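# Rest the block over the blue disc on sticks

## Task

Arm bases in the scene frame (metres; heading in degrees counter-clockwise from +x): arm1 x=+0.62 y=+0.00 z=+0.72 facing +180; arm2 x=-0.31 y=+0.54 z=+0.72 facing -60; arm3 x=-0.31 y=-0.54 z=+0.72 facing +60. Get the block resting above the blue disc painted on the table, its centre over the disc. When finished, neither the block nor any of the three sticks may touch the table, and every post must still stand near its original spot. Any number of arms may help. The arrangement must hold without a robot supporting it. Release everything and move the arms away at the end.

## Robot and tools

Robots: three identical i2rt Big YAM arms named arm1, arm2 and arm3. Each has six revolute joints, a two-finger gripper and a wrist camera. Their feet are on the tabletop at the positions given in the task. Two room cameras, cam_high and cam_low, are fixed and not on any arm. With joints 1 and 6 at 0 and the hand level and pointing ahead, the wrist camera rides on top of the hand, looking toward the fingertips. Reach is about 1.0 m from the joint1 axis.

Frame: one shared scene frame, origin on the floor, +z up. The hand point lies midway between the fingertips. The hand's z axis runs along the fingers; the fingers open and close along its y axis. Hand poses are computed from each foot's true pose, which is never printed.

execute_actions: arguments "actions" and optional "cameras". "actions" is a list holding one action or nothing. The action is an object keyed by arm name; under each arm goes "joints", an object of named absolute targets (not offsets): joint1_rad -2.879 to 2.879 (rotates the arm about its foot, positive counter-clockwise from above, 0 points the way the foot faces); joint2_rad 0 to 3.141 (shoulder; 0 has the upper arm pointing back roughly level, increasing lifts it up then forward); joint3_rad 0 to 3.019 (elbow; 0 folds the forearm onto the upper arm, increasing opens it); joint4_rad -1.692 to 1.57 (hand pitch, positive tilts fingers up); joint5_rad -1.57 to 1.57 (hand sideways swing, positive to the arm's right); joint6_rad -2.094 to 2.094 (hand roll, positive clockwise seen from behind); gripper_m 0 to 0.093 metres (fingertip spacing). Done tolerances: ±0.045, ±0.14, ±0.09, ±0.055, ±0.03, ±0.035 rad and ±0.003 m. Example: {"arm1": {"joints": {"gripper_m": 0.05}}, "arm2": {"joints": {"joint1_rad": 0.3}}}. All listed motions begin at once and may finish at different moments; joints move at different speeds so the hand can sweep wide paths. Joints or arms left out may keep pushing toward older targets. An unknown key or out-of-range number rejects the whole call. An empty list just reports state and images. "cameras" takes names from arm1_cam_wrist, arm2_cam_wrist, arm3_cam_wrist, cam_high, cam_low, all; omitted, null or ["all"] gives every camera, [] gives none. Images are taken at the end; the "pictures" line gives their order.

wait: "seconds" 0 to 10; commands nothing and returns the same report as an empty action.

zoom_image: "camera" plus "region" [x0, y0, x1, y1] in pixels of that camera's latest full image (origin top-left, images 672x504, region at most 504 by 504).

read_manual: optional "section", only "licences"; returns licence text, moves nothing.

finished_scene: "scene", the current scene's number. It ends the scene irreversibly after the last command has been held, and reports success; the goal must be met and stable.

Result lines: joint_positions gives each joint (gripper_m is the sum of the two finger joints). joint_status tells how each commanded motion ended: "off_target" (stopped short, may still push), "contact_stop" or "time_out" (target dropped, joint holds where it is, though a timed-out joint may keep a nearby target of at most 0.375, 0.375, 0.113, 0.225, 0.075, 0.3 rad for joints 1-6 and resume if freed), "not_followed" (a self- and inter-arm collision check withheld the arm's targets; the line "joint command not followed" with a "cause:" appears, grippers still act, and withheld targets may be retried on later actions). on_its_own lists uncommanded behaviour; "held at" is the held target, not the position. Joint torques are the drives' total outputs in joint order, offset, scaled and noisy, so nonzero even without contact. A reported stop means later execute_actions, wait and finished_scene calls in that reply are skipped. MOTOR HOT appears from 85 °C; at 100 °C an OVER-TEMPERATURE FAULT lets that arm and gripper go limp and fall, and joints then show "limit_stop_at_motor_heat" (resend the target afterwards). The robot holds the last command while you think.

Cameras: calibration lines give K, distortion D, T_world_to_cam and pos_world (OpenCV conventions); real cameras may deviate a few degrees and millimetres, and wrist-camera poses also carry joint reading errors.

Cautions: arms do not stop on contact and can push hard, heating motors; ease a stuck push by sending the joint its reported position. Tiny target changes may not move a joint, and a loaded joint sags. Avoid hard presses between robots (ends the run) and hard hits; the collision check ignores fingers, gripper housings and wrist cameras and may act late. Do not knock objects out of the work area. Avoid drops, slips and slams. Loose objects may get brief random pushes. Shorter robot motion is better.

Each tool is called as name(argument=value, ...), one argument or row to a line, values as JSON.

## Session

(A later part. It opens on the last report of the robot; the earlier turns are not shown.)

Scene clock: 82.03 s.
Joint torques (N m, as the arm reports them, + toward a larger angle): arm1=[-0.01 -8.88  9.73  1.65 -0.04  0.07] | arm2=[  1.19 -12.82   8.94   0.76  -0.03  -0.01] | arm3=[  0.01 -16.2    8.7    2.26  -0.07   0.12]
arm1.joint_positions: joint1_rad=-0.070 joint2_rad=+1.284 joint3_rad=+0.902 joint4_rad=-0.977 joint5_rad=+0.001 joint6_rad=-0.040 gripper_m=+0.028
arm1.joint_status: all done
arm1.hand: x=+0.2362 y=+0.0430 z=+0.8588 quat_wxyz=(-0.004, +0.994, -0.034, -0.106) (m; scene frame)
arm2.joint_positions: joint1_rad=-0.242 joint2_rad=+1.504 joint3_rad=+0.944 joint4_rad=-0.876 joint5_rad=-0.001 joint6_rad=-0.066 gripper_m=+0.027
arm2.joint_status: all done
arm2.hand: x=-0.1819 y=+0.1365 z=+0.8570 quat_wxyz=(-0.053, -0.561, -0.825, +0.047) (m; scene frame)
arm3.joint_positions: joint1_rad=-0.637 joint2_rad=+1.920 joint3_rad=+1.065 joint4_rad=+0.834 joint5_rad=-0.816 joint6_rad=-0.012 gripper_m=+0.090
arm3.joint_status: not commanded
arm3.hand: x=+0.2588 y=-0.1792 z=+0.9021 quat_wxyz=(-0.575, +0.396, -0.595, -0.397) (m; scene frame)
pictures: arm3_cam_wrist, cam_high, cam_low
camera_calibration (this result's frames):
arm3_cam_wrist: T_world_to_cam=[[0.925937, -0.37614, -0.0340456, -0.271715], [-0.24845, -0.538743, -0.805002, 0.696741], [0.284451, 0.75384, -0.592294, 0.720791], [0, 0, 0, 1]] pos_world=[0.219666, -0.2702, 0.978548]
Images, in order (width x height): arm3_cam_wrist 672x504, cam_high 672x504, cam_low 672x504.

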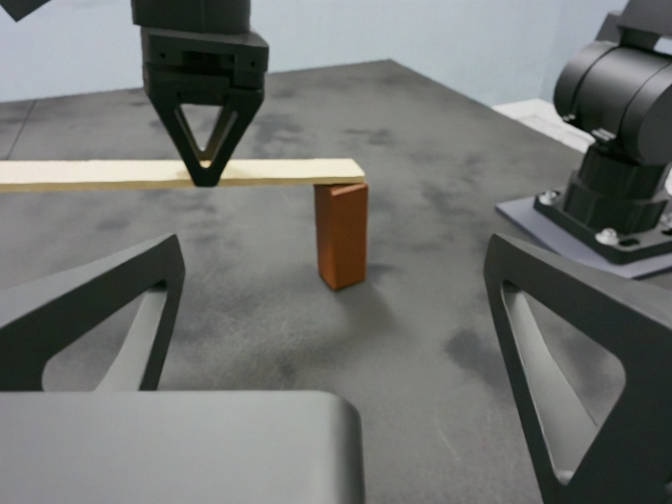

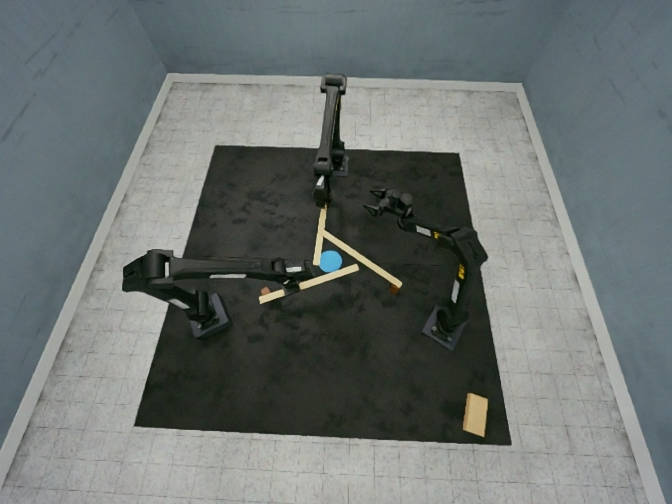

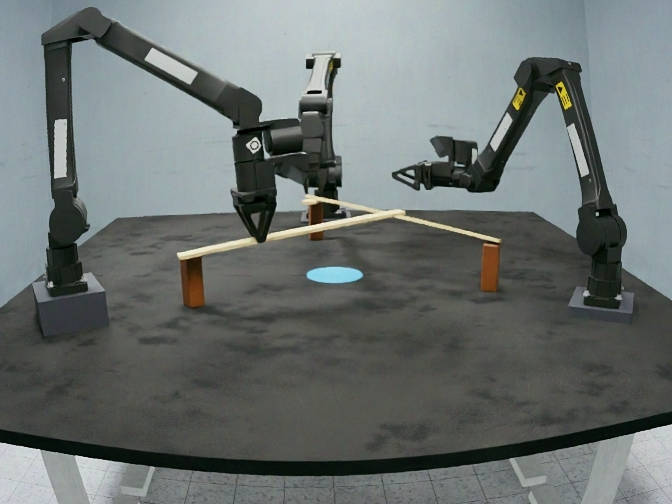

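zoom_image(
  camera="arm3_cam_wrist",
  region=[260, 130, 400, 230],
)

zoom_image(
  camera="cam_low",
  region=[150, 220, 270, 320],
)

zoom_image(
  camera="cam_low",
  region=[280, 170, 440, 250],
)

zoom_image(
  camera="cam_high",
  region=[240, 200, 420, 320],
)

Region (260, 130, 400, 230) of arm3_cam_wrist's 672x504 image, scaled by 3.600, with more detail than that image has; it fills the top 360 rows of this view, and the rest is white.

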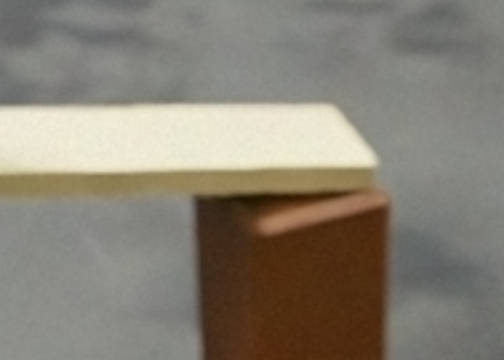

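Region (150, 220, 270, 320) of cam_low's 672x504 image, scaled by 4.200, with more detail than that image has.

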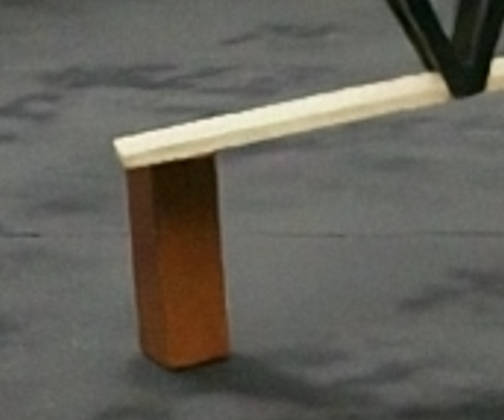

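Region (280, 170, 440, 250) of cam_low's 672x504 image, scaled by 3.150, with more detail than that image has.

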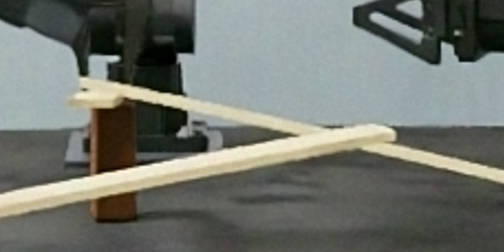

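Region (240, 200, 420, 320) of cam_high's 672x504 image, scaled by 2.800, with more detail than that image has.

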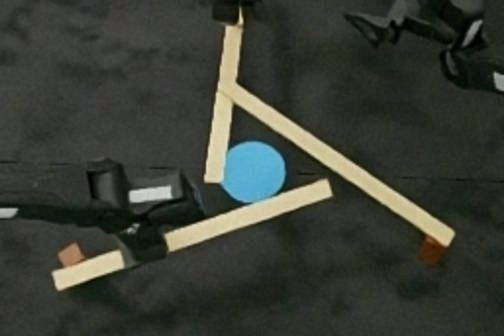

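execute_actions(
  actions=[
    {"arm2": {"joints": {"joint3_rad": 1.0, "joint4_rad": -0.896}}, "arm3": {"joints": {"joint2_rad": 1.0, "joint3_rad": 1.1, "joint4_rad": 0.2, "joint5_rad": 0.0}}},
  ],
  cameras=["cam_high", "cam_low"],
)

Scene clock: 86.80 s.
Joint torques (N m, as the arm reports them, + toward a larger angle): arm1=[-0.01 -8.78  9.78  1.63 -0.04  0.08] | arm2=[  0.94 -12.86  12.12  -0.34  -0.04   0.  ] | arm3=[ 0.06 -3.46 11.31  1.31  0.17  0.12]
arm1.joint_positions: joint1_rad=-0.070 joint2_rad=+1.284 joint3_rad=+0.902 joint4_rad=-0.977 joint5_rad=+0.001 joint6_rad=-0.040 gripper_m=+0.028
arm1.joint_status: not commanded
arm1.hand: x=+0.2362 y=+0.0430 z=+0.8588 quat_wxyz=(-0.004, +0.994, -0.034, -0.106) (m; scene frame)
arm2.joint_positions: joint1_rad=-0.242 joint2_rad=+1.504 joint3_rad=+0.955 joint4_rad=-0.885 joint5_rad=-0.001 joint6_rad=-0.066 gripper_m=+0.027
arm2.joint_status: all done
arm2.hand: x=-0.1810 y=+0.1339 z=+0.8608 quat_wxyz=(-0.054, -0.561, -0.825, +0.047) (m; scene frame)
arm3.joint_positions: joint1_rad=-0.637 joint2_rad=+0.986 joint3_rad=+1.065 joint4_rad=+0.205 joint5_rad=-0.003 joint6_rad=-0.012 gripper_m=+0.090
arm3.joint_status: all done
arm3.hand: x=+0.1519 y=-0.3568 z=+1.3161 quat_wxyz=(-0.782, +0.117, -0.595, -0.146) (m; scene frame)
pictures: cam_high, cam_low
Images, in order (width x height): cam_high 672x504, cam_low 672x504.

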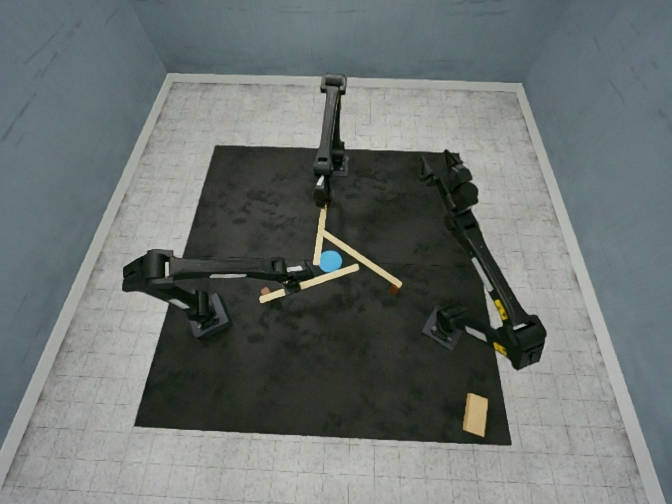

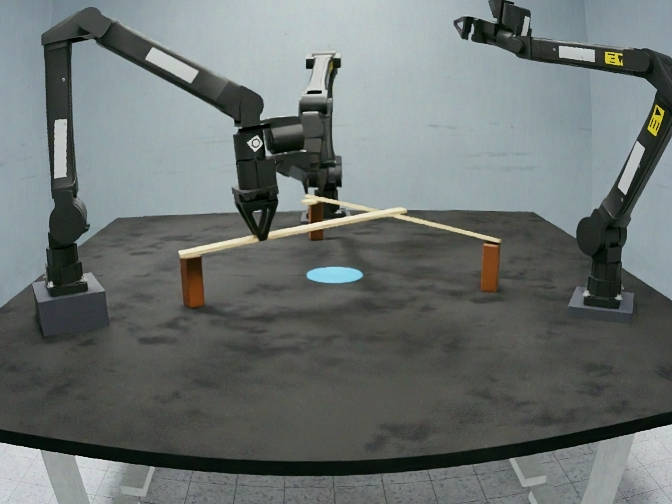

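zoom_image(
  camera="cam_high",
  region=[420, 370, 520, 450],
)

zoom_image(
  camera="cam_low",
  region=[150, 220, 270, 320],
)

Region (420, 370, 520, 450) of cam_high's 672x504 image, scaled by 5.040, with more detail than that image has; it fills the top 403 rows of this view, and the rest is white.

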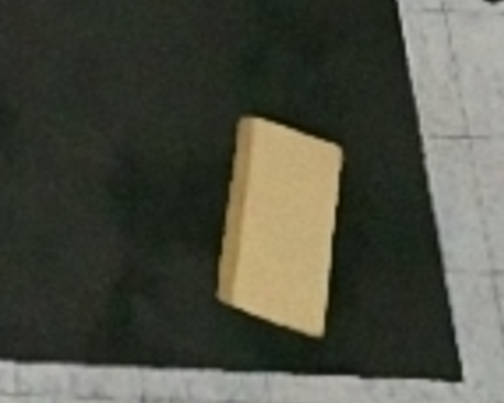

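Region (150, 220, 270, 320) of cam_low's 672x504 image, scaled by 4.200, with more detail than that image has.

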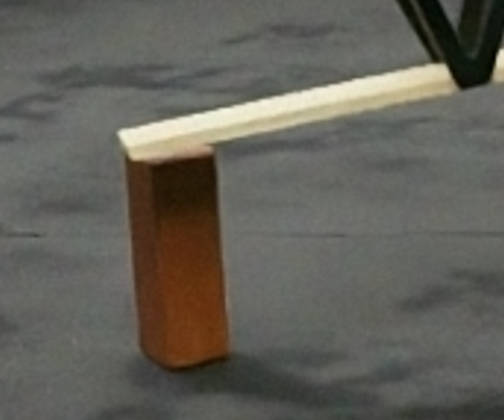

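execute_actions(
  actions=[
    {"arm2": {"joints": {"joint1_rad": -0.112}}, "arm3": {"joints": {"joint1_rad": 2.385, "joint2_rad": 1.2, "joint4_rad": -1.43, "joint6_rad": 0.525, "gripper_m": 0.093}}},
  ],
)

Scene clock: 92.77 s.
Joint torques (N m, as the arm reports them, + toward a larger angle): arm1=[ 0.   -8.9   9.77  1.63 -0.04  0.07] | arm2=[  0.84 -12.82  12.18  -0.16  -0.03   0.04] | arm3=[-0.64 -7.68 10.25 -0.01  0.09  0.14]
arm1.joint_positions: joint1_rad=-0.070 joint2_rad=+1.284 joint3_rad=+0.902 joint4_rad=-0.977 joint5_rad=+0.001 joint6_rad=-0.040 gripper_m=+0.028
arm1.joint_status: not commanded
arm1.hand: x=+0.2362 y=+0.0430 z=+0.8588 quat_wxyz=(-0.004, +0.994, -0.034, -0.106) (m; scene frame)
arm2.joint_positions: joint1_rad=-0.104 joint2_rad=+1.504 joint3_rad=+0.955 joint4_rad=-0.885 joint5_rad=+0.000 joint6_rad=-0.066 gripper_m=+0.027
arm2.joint_status: all done
arm2.hand: x=-0.1269 y=+0.1553 z=+0.8602 quat_wxyz=(-0.056, -0.503, -0.861, +0.044) (m; scene frame)
arm3.joint_positions: joint1_rad=+2.387 joint2_rad=+1.226 joint3_rad=+1.065 joint4_rad=-1.422 joint5_rad=-0.001 joint6_rad=+0.511 gripper_m=+0.093
arm3.joint_status: all done
arm3.hand: x=-0.6276 y=-0.6206 z=+0.9493 quat_wxyz=(+0.000, +0.992, -0.126, -0.002) (m; scene frame)
pictures: arm1_cam_wrist, arm2_cam_wrist, arm3_cam_wrist, cam_high, cam_low
camera_calibration (this result's frames):
arm1_cam_wrist: T_world_to_cam=[[0.0779178, 0.996958, -0.00168445, -0.0645411], [0.911454, -0.0705504, 0.405307, -0.55218], [0.403956, -0.0331159, -0.914179, 0.813798], [0, 0, 0, 1]] pos_world=[0.179577, 0.052338, 0.967651]
arm2_cam_wrist: T_world_to_cam=[[-0.873148, -0.487043, 0.0200671, -0.0509784], [-0.424551, 0.780054, 0.459644, -0.563843], [-0.23952, 0.392818, -0.887876, 0.795262], [0, 0, 0, 1]] pos_world=[-0.0934106, 0.102606, 0.966285]
arm3_cam_wrist: T_world_to_cam=[[0.267414, 0.963569, 0.00494809, 0.765693], [0.7899, -0.222152, 0.571583, -0.181945], [0.551859, -0.148941, -0.820529, 1.15779], [0, 0, 0, 1]] pos_world=[-0.699976, -0.605775, 1.05021]
Images, in order (width x height): arm1_cam_wrist 672x504, arm2_cam_wrist 672x504, arm3_cam_wrist 672x504, cam_high 672x504, cam_low 672x504.

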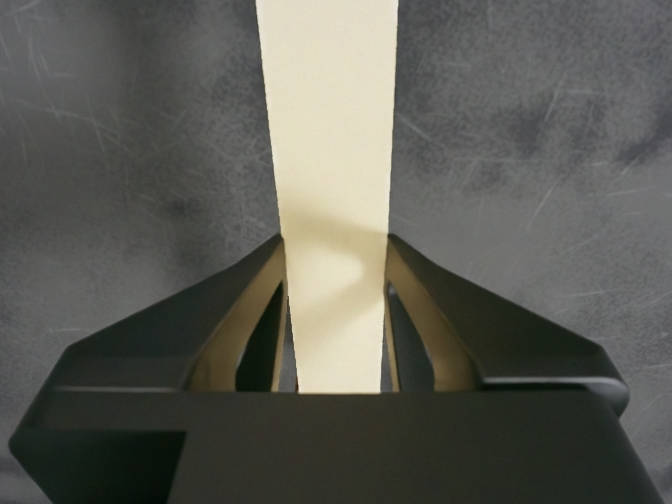

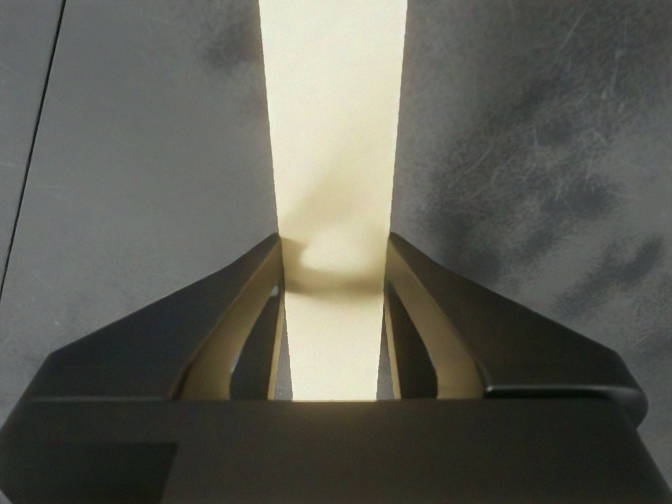

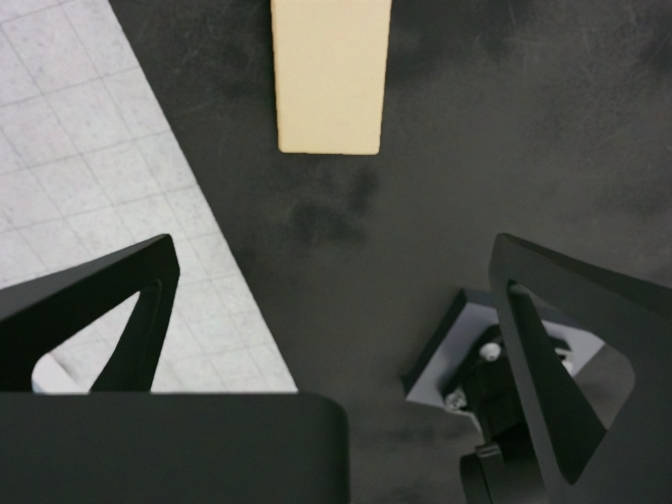

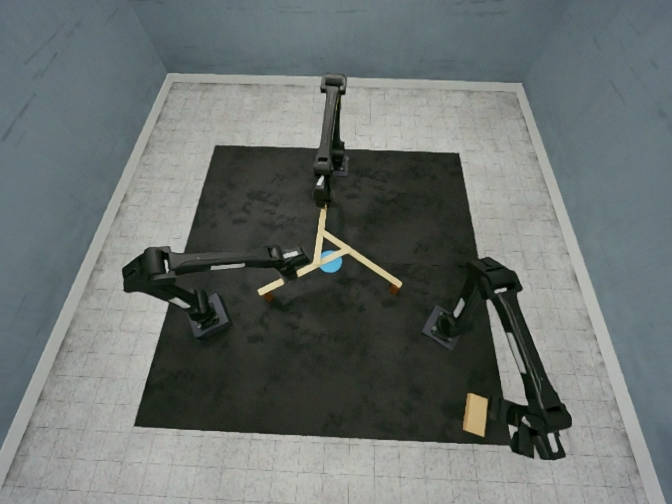

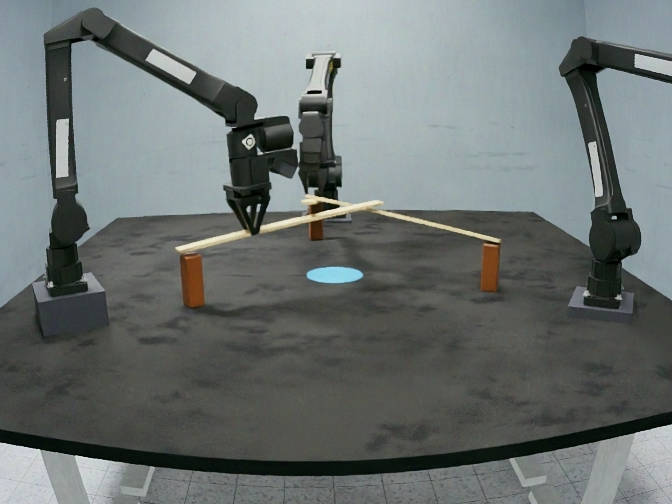

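zoom_image(
  camera="cam_high",
  region=[240, 200, 420, 320],
)

zoom_image(
  camera="cam_low",
  region=[150, 220, 270, 320],
)

zoom_image(
  camera="cam_low",
  region=[280, 170, 440, 250],
)

Region (240, 200, 420, 320) of cam_high's 672x504 image, scaled by 2.800, with more detail than that image has.

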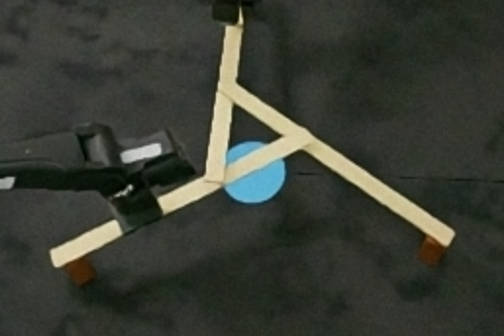

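Region (150, 220, 270, 320) of cam_low's 672x504 image, scaled by 4.200, with more detail than that image has.

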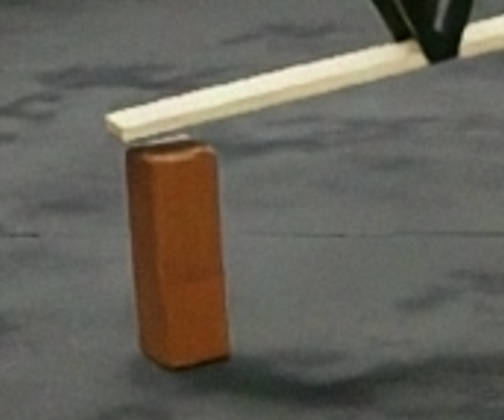

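Region (280, 170, 440, 250) of cam_low's 672x504 image, scaled by 3.150, with more detail than that image has.

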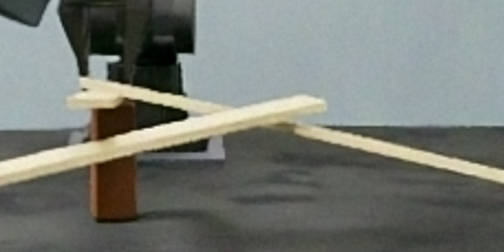

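zoom_image(
  camera="cam_high",
  region=[300, 220, 370, 280],
)

zoom_image(
  camera="cam_high",
  region=[245, 270, 305, 315],
)

Region (300, 220, 370, 280) of cam_high's 672x504 image, scaled by 7.200, with more detail than that image has; it fills the top 432 rows of this view, and the rest is white.

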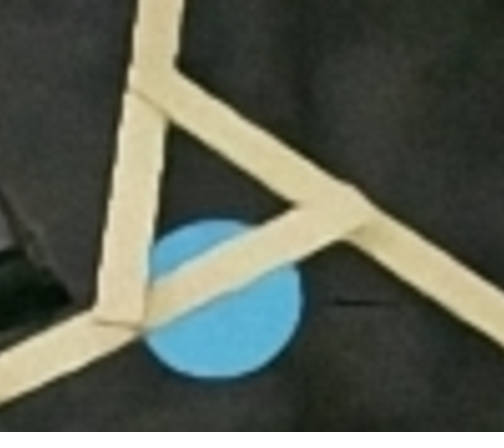

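Region (245, 270, 305, 315) of cam_high's 672x504 image, scaled by 8.400, with more detail than that image has; it fills the top 378 rows of this view, and the rest is white.

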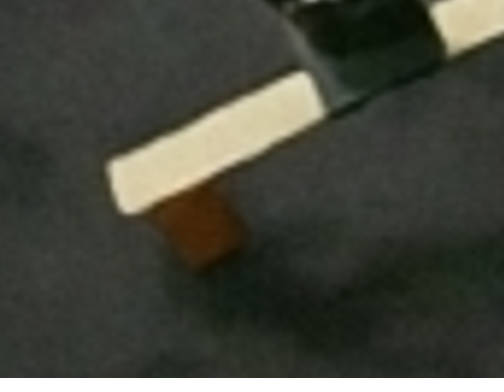

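zoom_image(
  camera="cam_low",
  region=[290, 185, 350, 235],
)

zoom_image(
  camera="cam_low",
  region=[340, 185, 410, 235],
)

Region (290, 185, 350, 235) of cam_low's 672x504 image, scaled by 8.400, with more detail than that image has.

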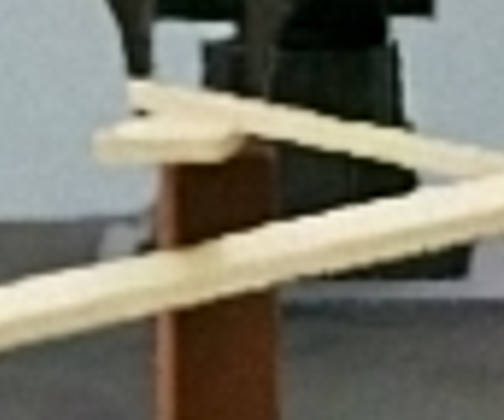

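Region (340, 185, 410, 235) of cam_low's 672x504 image, scaled by 7.200, with more detail than that image has; it fills the top 360 rows of this view, and the rest is white.

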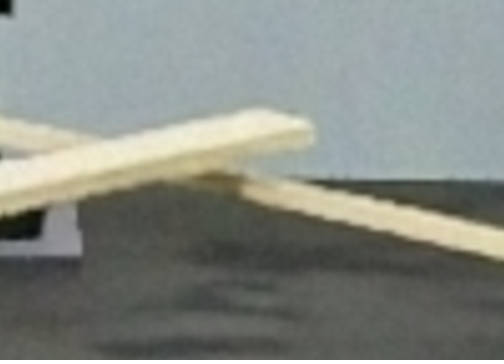

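execute_actions(
  actions=[
    {"arm2": {"joints": {"joint3_rad": 0.943, "joint4_rad": -0.825}}, "arm3": {"joints": {"joint1_rad": 2.35, "joint2_rad": 1.42, "joint3_rad": 0.841, "joint4_rad": -0.97, "joint6_rad": 0.487}}},
  ],
  cameras=["arm3_cam_wrist", "cam_high", "cam_low"],
)

Scene clock: 104.17 s.
Joint torques (N m, as the arm reports them, + toward a larger angle): arm1=[ 0.05 -8.83  9.77  1.63 -0.04  0.08] | arm2=[  0.94 -12.82   8.37   0.85  -0.01   0.02] | arm3=[-0.89 -9.29  7.53  0.72  0.09 -0.15]
arm1.joint_positions: joint1_rad=-0.070 joint2_rad=+1.284 joint3_rad=+0.902 joint4_rad=-0.977 joint5_rad=+0.001 joint6_rad=-0.040 gripper_m=+0.028
arm1.joint_status: not commanded
arm1.hand: x=+0.2362 y=+0.0430 z=+0.8588 quat_wxyz=(-0.004, +0.994, -0.034, -0.106) (m; scene frame)
arm2.joint_positions: joint1_rad=-0.104 joint2_rad=+1.504 joint3_rad=+0.943 joint4_rad=-0.841 joint5_rad=+0.000 joint6_rad=-0.066 gripper_m=+0.027
arm2.joint_status: all done
arm2.hand: x=-0.1245 y=+0.1503 z=+0.8576 quat_wxyz=(-0.070, -0.502, -0.860, +0.053) (m; scene frame)
arm3.joint_positions: joint1_rad=+2.354 joint2_rad=+1.445 joint3_rad=+0.824 joint4_rad=-0.981 joint5_rad=-0.001 joint6_rad=+0.501 gripper_m=+0.093
arm3.joint_status: all done
arm3.hand: x=-0.6453 y=-0.6135 z=+0.7937 quat_wxyz=(-0.003, +0.990, -0.137, +0.007) (m; scene frame)
pictures: arm3_cam_wrist, cam_high, cam_low
camera_calibration (this result's frames):
arm3_cam_wrist: T_world_to_cam=[[0.288889, 0.957269, 0.0133895, 0.767639], [0.77455, -0.241922, 0.58442, -0.109611], [0.562686, -0.158462, -0.811341, 1.03484], [0, 0, 0, 1]] pos_world=[-0.719155, -0.597372, 0.89339]
Images, in order (width x height): arm3_cam_wrist 672x504, cam_high 672x504, cam_low 672x504.

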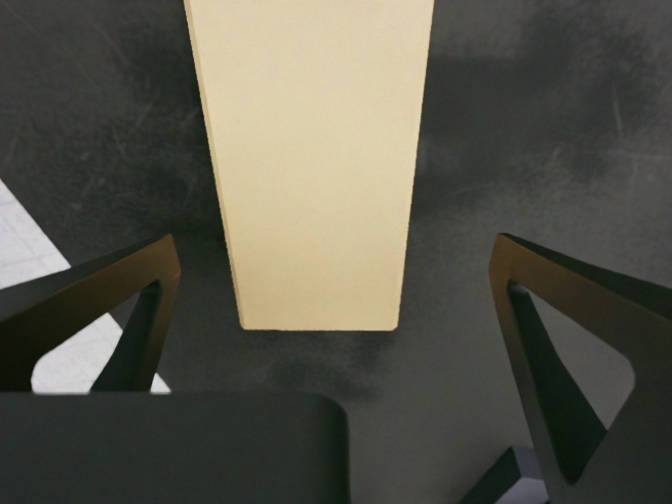

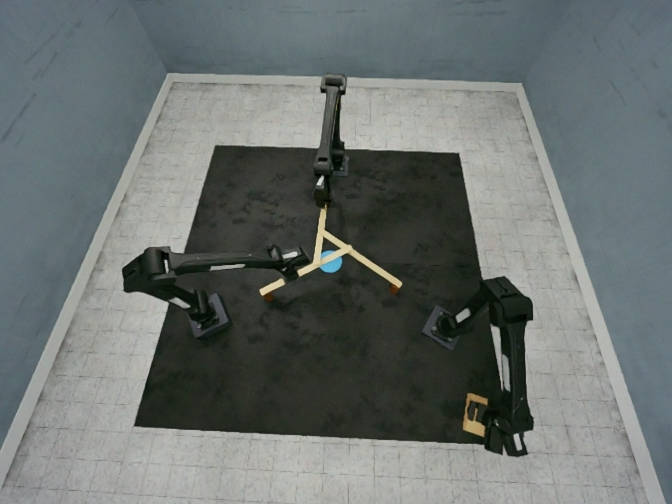

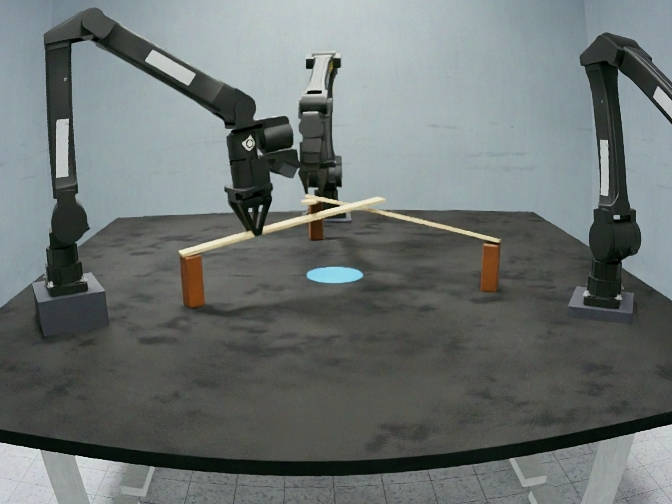

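zoom_image(
  camera="cam_low",
  region=[165, 230, 235, 280],
)

zoom_image(
  camera="cam_low",
  region=[340, 185, 410, 235],
)

Region (165, 230, 235, 280) of cam_low's 672x504 image, scaled by 7.200, with more detail than that image has; it fills the top 360 rows of this view, and the rest is white.

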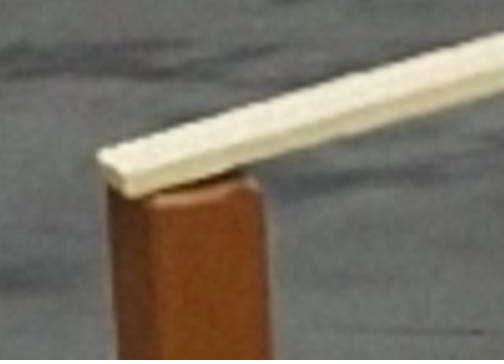

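Region (340, 185, 410, 235) of cam_low's 672x504 image, scaled by 7.200, with more detail than that image has; it fills the top 360 rows of this view, and the rest is white.

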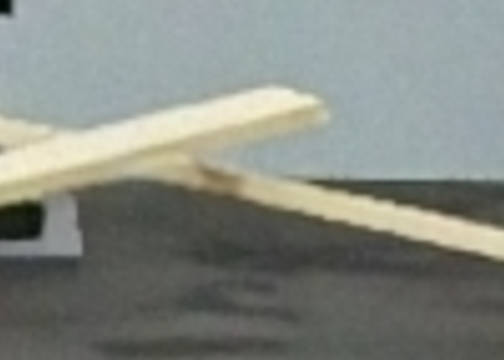

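execute_actions(
  actions=[
    {"arm2": {"joints": {"joint3_rad": 0.934}}, "arm3": {"joints": {"joint1_rad": 2.381, "joint2_rad": 1.465, "joint3_rad": 0.797, "joint4_rad": -0.869, "joint6_rad": 0.535}}},
  ],
  cameras=["arm3_cam_wrist", "cam_low"],
)

Scene clock: 107.63 s.
Joint torques (N m, as the arm reports them, + toward a larger angle): arm1=[ 0.02 -8.87  9.78  1.61 -0.04  0.08] | arm2=[  1.41 -12.88   8.22   0.9   -0.03   0.01] | arm3=[ 0.07 -6.83  6.15  0.89  0.1   0.14]
arm1.joint_positions: joint1_rad=-0.070 joint2_rad=+1.284 joint3_rad=+0.902 joint4_rad=-0.977 joint5_rad=+0.001 joint6_rad=-0.040 gripper_m=+0.028
arm1.joint_status: not commanded
arm1.hand: x=+0.2362 y=+0.0430 z=+0.8588 quat_wxyz=(-0.004, +0.994, -0.034, -0.106) (m; scene frame)
arm2.joint_positions: joint1_rad=-0.104 joint2_rad=+1.504 joint3_rad=+0.934 joint4_rad=-0.840 joint5_rad=+0.000 joint6_rad=-0.066 gripper_m=+0.027
arm2.joint_status: all done
arm2.hand: x=-0.1262 y=+0.1537 z=+0.8543 quat_wxyz=(-0.066, -0.503, -0.860, +0.051) (m; scene frame)
arm3.joint_positions: joint1_rad=+2.375 joint2_rad=+1.448 joint3_rad=+0.798 joint4_rad=-0.881 joint5_rad=-0.001 joint6_rad=+0.521 gripper_m=+0.093
arm3.joint_status: all done
arm3.hand: x=-0.6552 y=-0.6235 z=+0.7847 quat_wxyz=(+0.010, +0.990, -0.137, -0.026) (m; scene frame)
pictures: arm3_cam_wrist, cam_low
camera_calibration (this result's frames):
arm3_cam_wrist: T_world_to_cam=[[0.287062, 0.957659, -0.0220273, 0.807098], [0.813095, -0.231443, 0.534144, -0.0278951], [0.50643, -0.171243, -0.845106, 1.0132], [0, 0, 0, 1]] pos_world=[-0.722121, -0.605877, 0.88894]
Images, in order (width x height): arm3_cam_wrist 672x504, cam_low 672x504.

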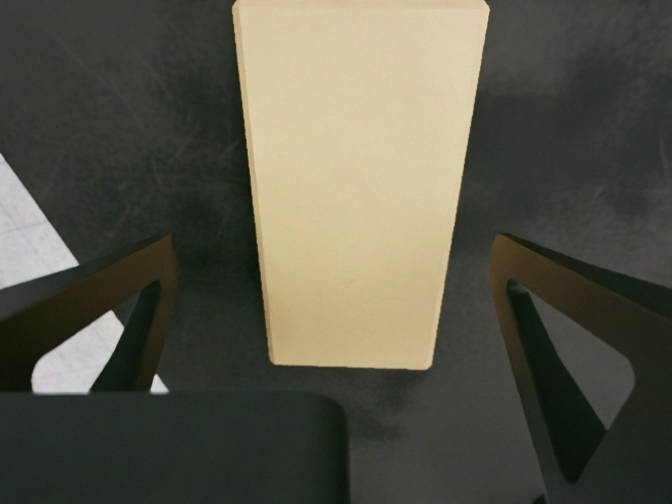

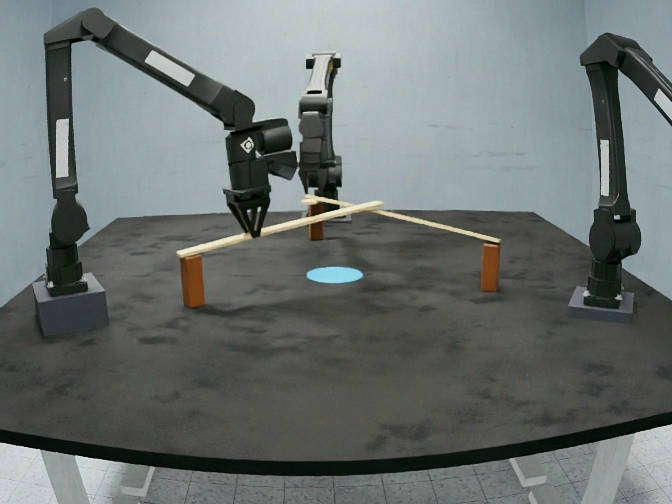

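zoom_image(
  camera="cam_low",
  region=[165, 230, 235, 280],
)

zoom_image(
  camera="cam_low",
  region=[340, 185, 410, 235],
)

Region (165, 230, 235, 280) of cam_low's 672x504 image, scaled by 7.200, with more detail than that image has; it fills the top 360 rows of this view, and the rest is white.

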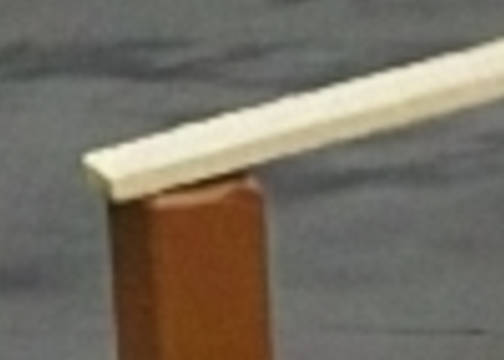

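Region (340, 185, 410, 235) of cam_low's 672x504 image, scaled by 7.200, with more detail than that image has; it fills the top 360 rows of this view, and the rest is white.

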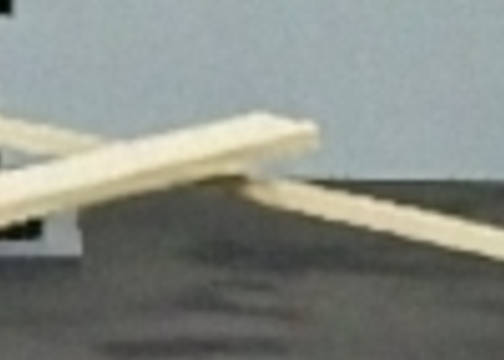

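execute_actions(
  actions=[
    {"arm2": {"joints": {"gripper_m": 0.06}}, "arm3": {"joints": {"joint2_rad": 1.535, "joint3_rad": 0.755, "joint4_rad": -0.77}}},
  ],
  cameras=["arm3_cam_wrist", "cam_high", "cam_low"],
)

Scene clock: 109.63 s.
Joint torques (N m, as the arm reports them, + toward a larger angle): arm1=[-0.03 -8.79  9.74  1.64 -0.04  0.08] | arm2=[  1.19 -12.35   8.28   0.95  -0.08   0.03] | arm3=[-0.04 -7.76  5.77  0.85  0.08  0.14]
arm1.joint_positions: joint1_rad=-0.070 joint2_rad=+1.284 joint3_rad=+0.902 joint4_rad=-0.977 joint5_rad=+0.001 joint6_rad=-0.040 gripper_m=+0.028
arm1.joint_status: not commanded
arm1.hand: x=+0.2362 y=+0.0430 z=+0.8588 quat_wxyz=(-0.004, +0.994, -0.034, -0.106) (m; scene frame)
arm2.joint_positions: joint1_rad=-0.104 joint2_rad=+1.504 joint3_rad=+0.934 joint4_rad=-0.840 joint5_rad=+0.000 joint6_rad=-0.066 gripper_m=+0.060
arm2.joint_status: all done
arm2.hand: x=-0.1262 y=+0.1537 z=+0.8543 quat_wxyz=(-0.066, -0.503, -0.860, +0.051) (m; scene frame)
arm3.joint_positions: joint1_rad=+2.375 joint2_rad=+1.533 joint3_rad=+0.752 joint4_rad=-0.781 joint5_rad=-0.001 joint6_rad=+0.521 gripper_m=+0.093
arm3.joint_status: all done
arm3.hand: x=-0.6485 y=-0.6218 z=+0.7436 quat_wxyz=(+0.004, +0.991, -0.137, -0.012) (m; scene frame)
pictures: arm3_cam_wrist, cam_high, cam_low
camera_calibration (this result's frames):
arm3_cam_wrist: T_world_to_cam=[[0.287888, 0.957643, -0.006399, 0.791482], [0.796858, -0.235836, 0.556236, -0.0407267], [0.531166, -0.165233, -0.831, 0.984676], [0, 0, 0, 1]] pos_world=[-0.718431, -0.604861, 0.845984]
Images, in order (width x height): arm3_cam_wrist 672x504, cam_high 672x504, cam_low 672x504.

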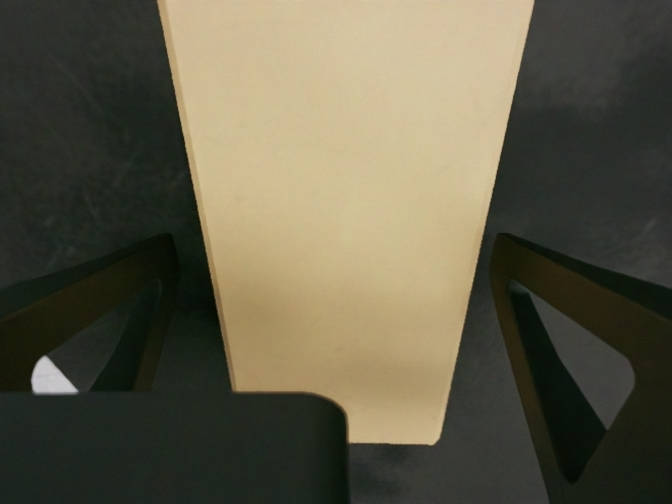

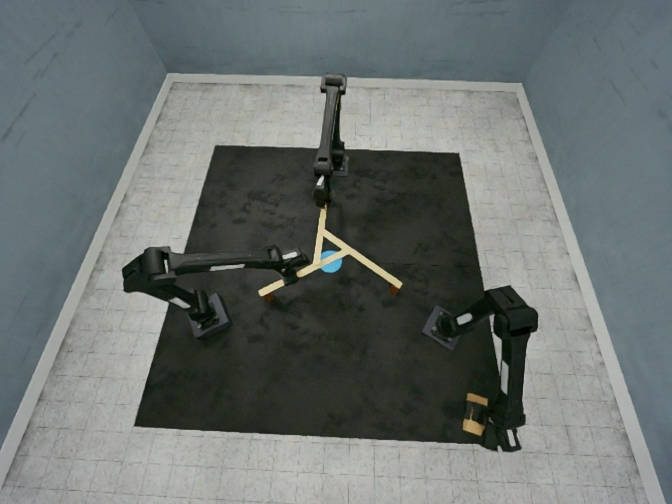

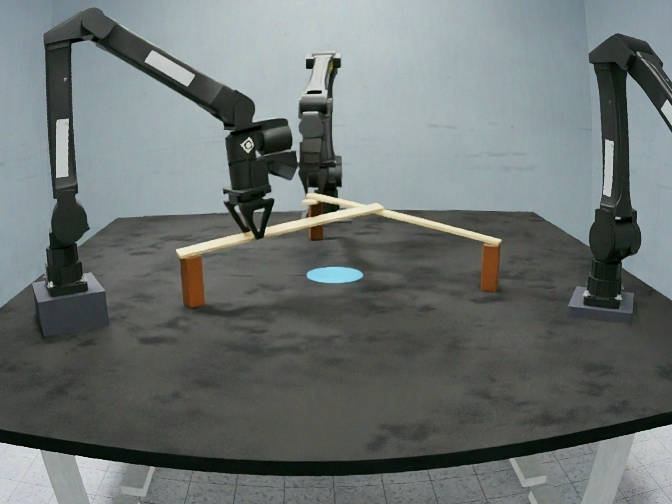

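execute_actions(
  actions=[
    {"arm1": {"joints": {"joint3_rad": 0.955, "joint4_rad": -1.035}}, "arm2": {"joints": {"joint2_rad": 1.1}}, "arm3": {"joints": {"joint3_rad": 0.739}}},
  ],
  cameras=["arm3_cam_wrist", "cam_high", "cam_low"],
)

Scene clock: 112.67 s.
Joint torques (N m, as the arm reports them, + toward a larger angle): arm1=[-0.07 -8.87 15.69  0.28 -0.03  0.08] | arm2=[ 1.24 -7.4  10.86  1.55 -0.03  0.02] | arm3=[-0.06 -7.77  5.35  0.78  0.1   0.15]
arm1.joint_positions: joint1_rad=-0.070 joint2_rad=+1.284 joint3_rad=+0.902 joint4_rad=-1.024 joint5_rad=+0.001 joint6_rad=-0.040 gripper_m=+0.028
arm1.joint_status: all done
arm1.hand: x=+0.2475 y=+0.0418 z=+0.8566 quat_wxyz=(-0.002, +0.996, -0.034, -0.082) (m; scene frame)
arm2.joint_positions: joint1_rad=-0.104 joint2_rad=+1.091 joint3_rad=+0.928 joint4_rad=-0.838 joint5_rad=+0.000 joint6_rad=-0.066 gripper_m=+0.060
arm2.joint_status: all done
arm2.hand: x=-0.1288 y=+0.1629 z=+1.0186 quat_wxyz=(-0.232, -0.483, -0.829, +0.163) (m; scene frame)
arm3.joint_positions: joint1_rad=+2.375 joint2_rad=+1.533 joint3_rad=+0.741 joint4_rad=-0.780 joint5_rad=-0.001 joint6_rad=+0.521 gripper_m=+0.093
arm3.joint_status: all done
arm3.hand: x=-0.6431 y=-0.6204 z=+0.7405 quat_wxyz=(+0.002, +0.991, -0.137, -0.007) (m; scene frame)
pictures: arm3_cam_wrist, cam_high, cam_low
camera_calibration (this result's frames):
arm3_cam_wrist: T_world_to_cam=[[0.28794, 0.957648, -0.00111595, 0.784722], [0.791262, -0.237255, 0.563573, -0.0528548], [0.539439, -0.163158, -0.826066, 0.982337], [0, 0, 0, 1]] pos_world=[-0.714042, -0.603751, 0.842139]
Images, in order (width x height): arm3_cam_wrist 672x504, cam_high 672x504, cam_low 672x504.

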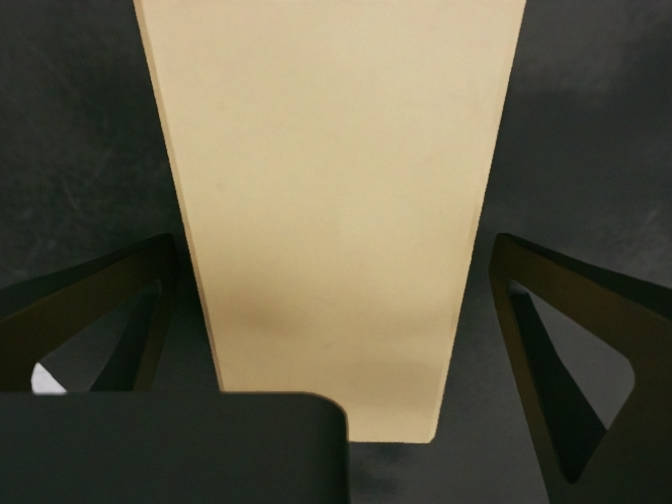

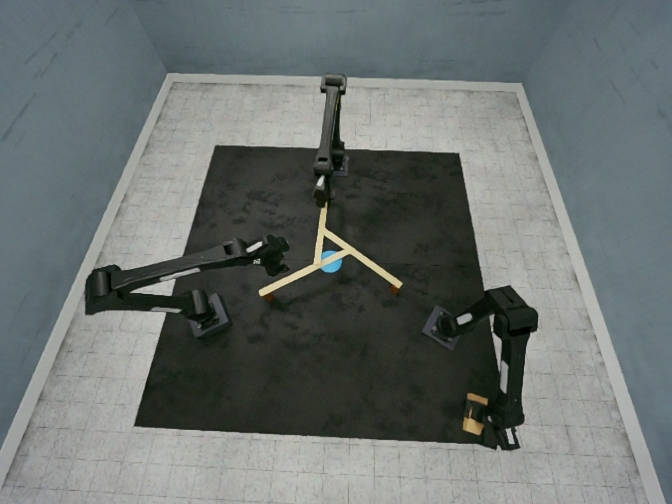

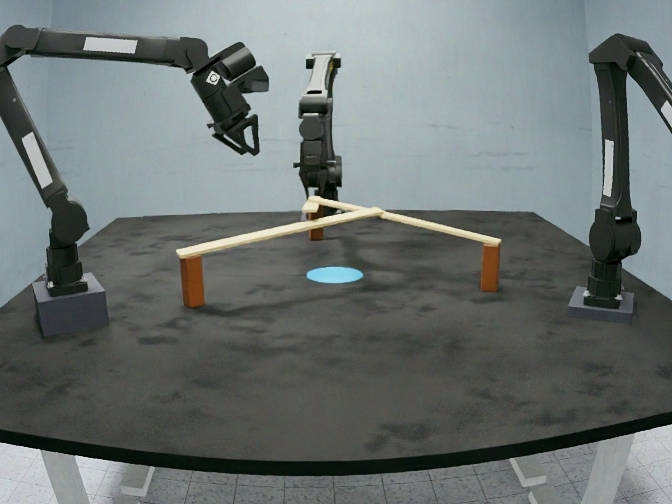

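zoom_image(
  camera="cam_low",
  region=[280, 180, 400, 250],
)

zoom_image(
  camera="cam_high",
  region=[290, 210, 380, 290],
)

Region (280, 180, 400, 250) of cam_low's 672x504 image, scaled by 4.200, with more detail than that image has; it fills the top 294 rows of this view, and the rest is white.

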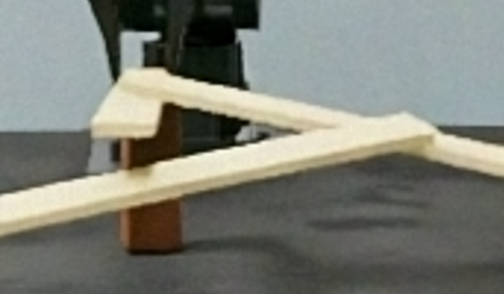

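Region (290, 210, 380, 290) of cam_high's 672x504 image, scaled by 5.600, with more detail than that image has.

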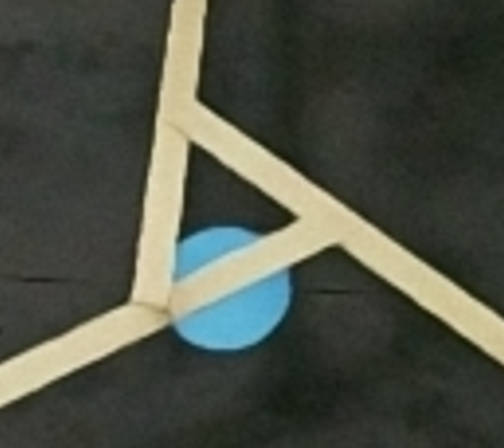

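execute_actions(
  actions=[
    {"arm1": {"joints": {"joint3_rad": 0.968}}, "arm2": {"joints": {"joint1_rad": 0.63, "joint4_rad": 0.6, "joint5_rad": 0.65, "joint6_rad": 0.0, "gripper_m": 0.09}}, "arm3": {"joints": {"gripper_m": 0.05}}},
  ],
  cameras=["arm3_cam_wrist", "cam_low"],
)

Scene clock: 116.17 s.
Joint torques (N m, as the arm reports them, + toward a larger angle): arm1=[-0.06 -8.8  15.81  0.33 -0.04  0.08] | arm2=[ 1.88 -7.55 11.14  2.16 -0.04  0.03] | arm3=[-0.05 -7.77  5.36  0.73  0.11  0.13]
arm1.joint_positions: joint1_rad=-0.070 joint2_rad=+1.284 joint3_rad=+0.915 joint4_rad=-1.025 joint5_rad=+0.001 joint6_rad=-0.040 gripper_m=+0.028
arm1.joint_status: all done
arm1.hand: x=+0.2429 y=+0.0423 z=+0.8617 quat_wxyz=(-0.003, +0.996, -0.034, -0.088) (m; scene frame)
arm2.joint_positions: joint1_rad=+0.630 joint2_rad=+1.095 joint3_rad=+0.928 joint4_rad=+0.581 joint5_rad=+0.647 joint6_rad=-0.009 gripper_m=+0.090
arm2.joint_status: all done
arm2.hand: x=+0.0970 y=+0.2635 z=+1.3073 quat_wxyz=(-0.744, -0.355, -0.460, +0.331) (m; scene frame)
arm3.joint_positions: joint1_rad=+2.375 joint2_rad=+1.533 joint3_rad=+0.741 joint4_rad=-0.778 joint5_rad=-0.001 joint6_rad=+0.522 gripper_m=+0.070
arm3.joint_status: gripper_m off_target (ended at +0.070, target +0.050)
arm3.hand: x=-0.6434 y=-0.6205 z=+0.7405 quat_wxyz=(+0.003, +0.990, -0.137, -0.007) (m; scene frame)
pictures: arm3_cam_wrist, cam_low
camera_calibration (this result's frames):
arm3_cam_wrist: T_world_to_cam=[[0.289032, 0.957318, -0.00171892, 0.785811], [0.791614, -0.237993, 0.562767, -0.0522927], [0.538338, -0.164019, -0.826614, 0.98164], [0, 0, 0, 1]] pos_world=[-0.714183, -0.603709, 0.842216]
Images, in order (width x height): arm3_cam_wrist 672x504, cam_low 672x504.

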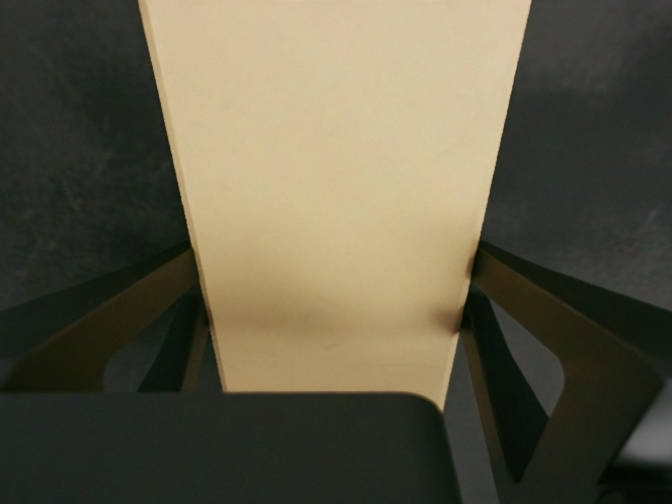

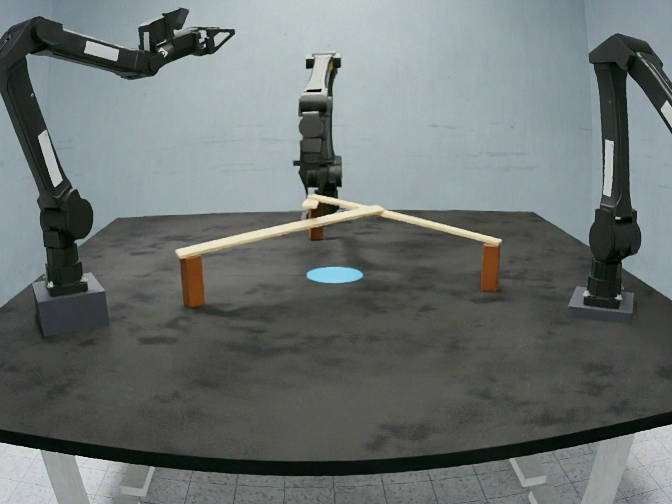

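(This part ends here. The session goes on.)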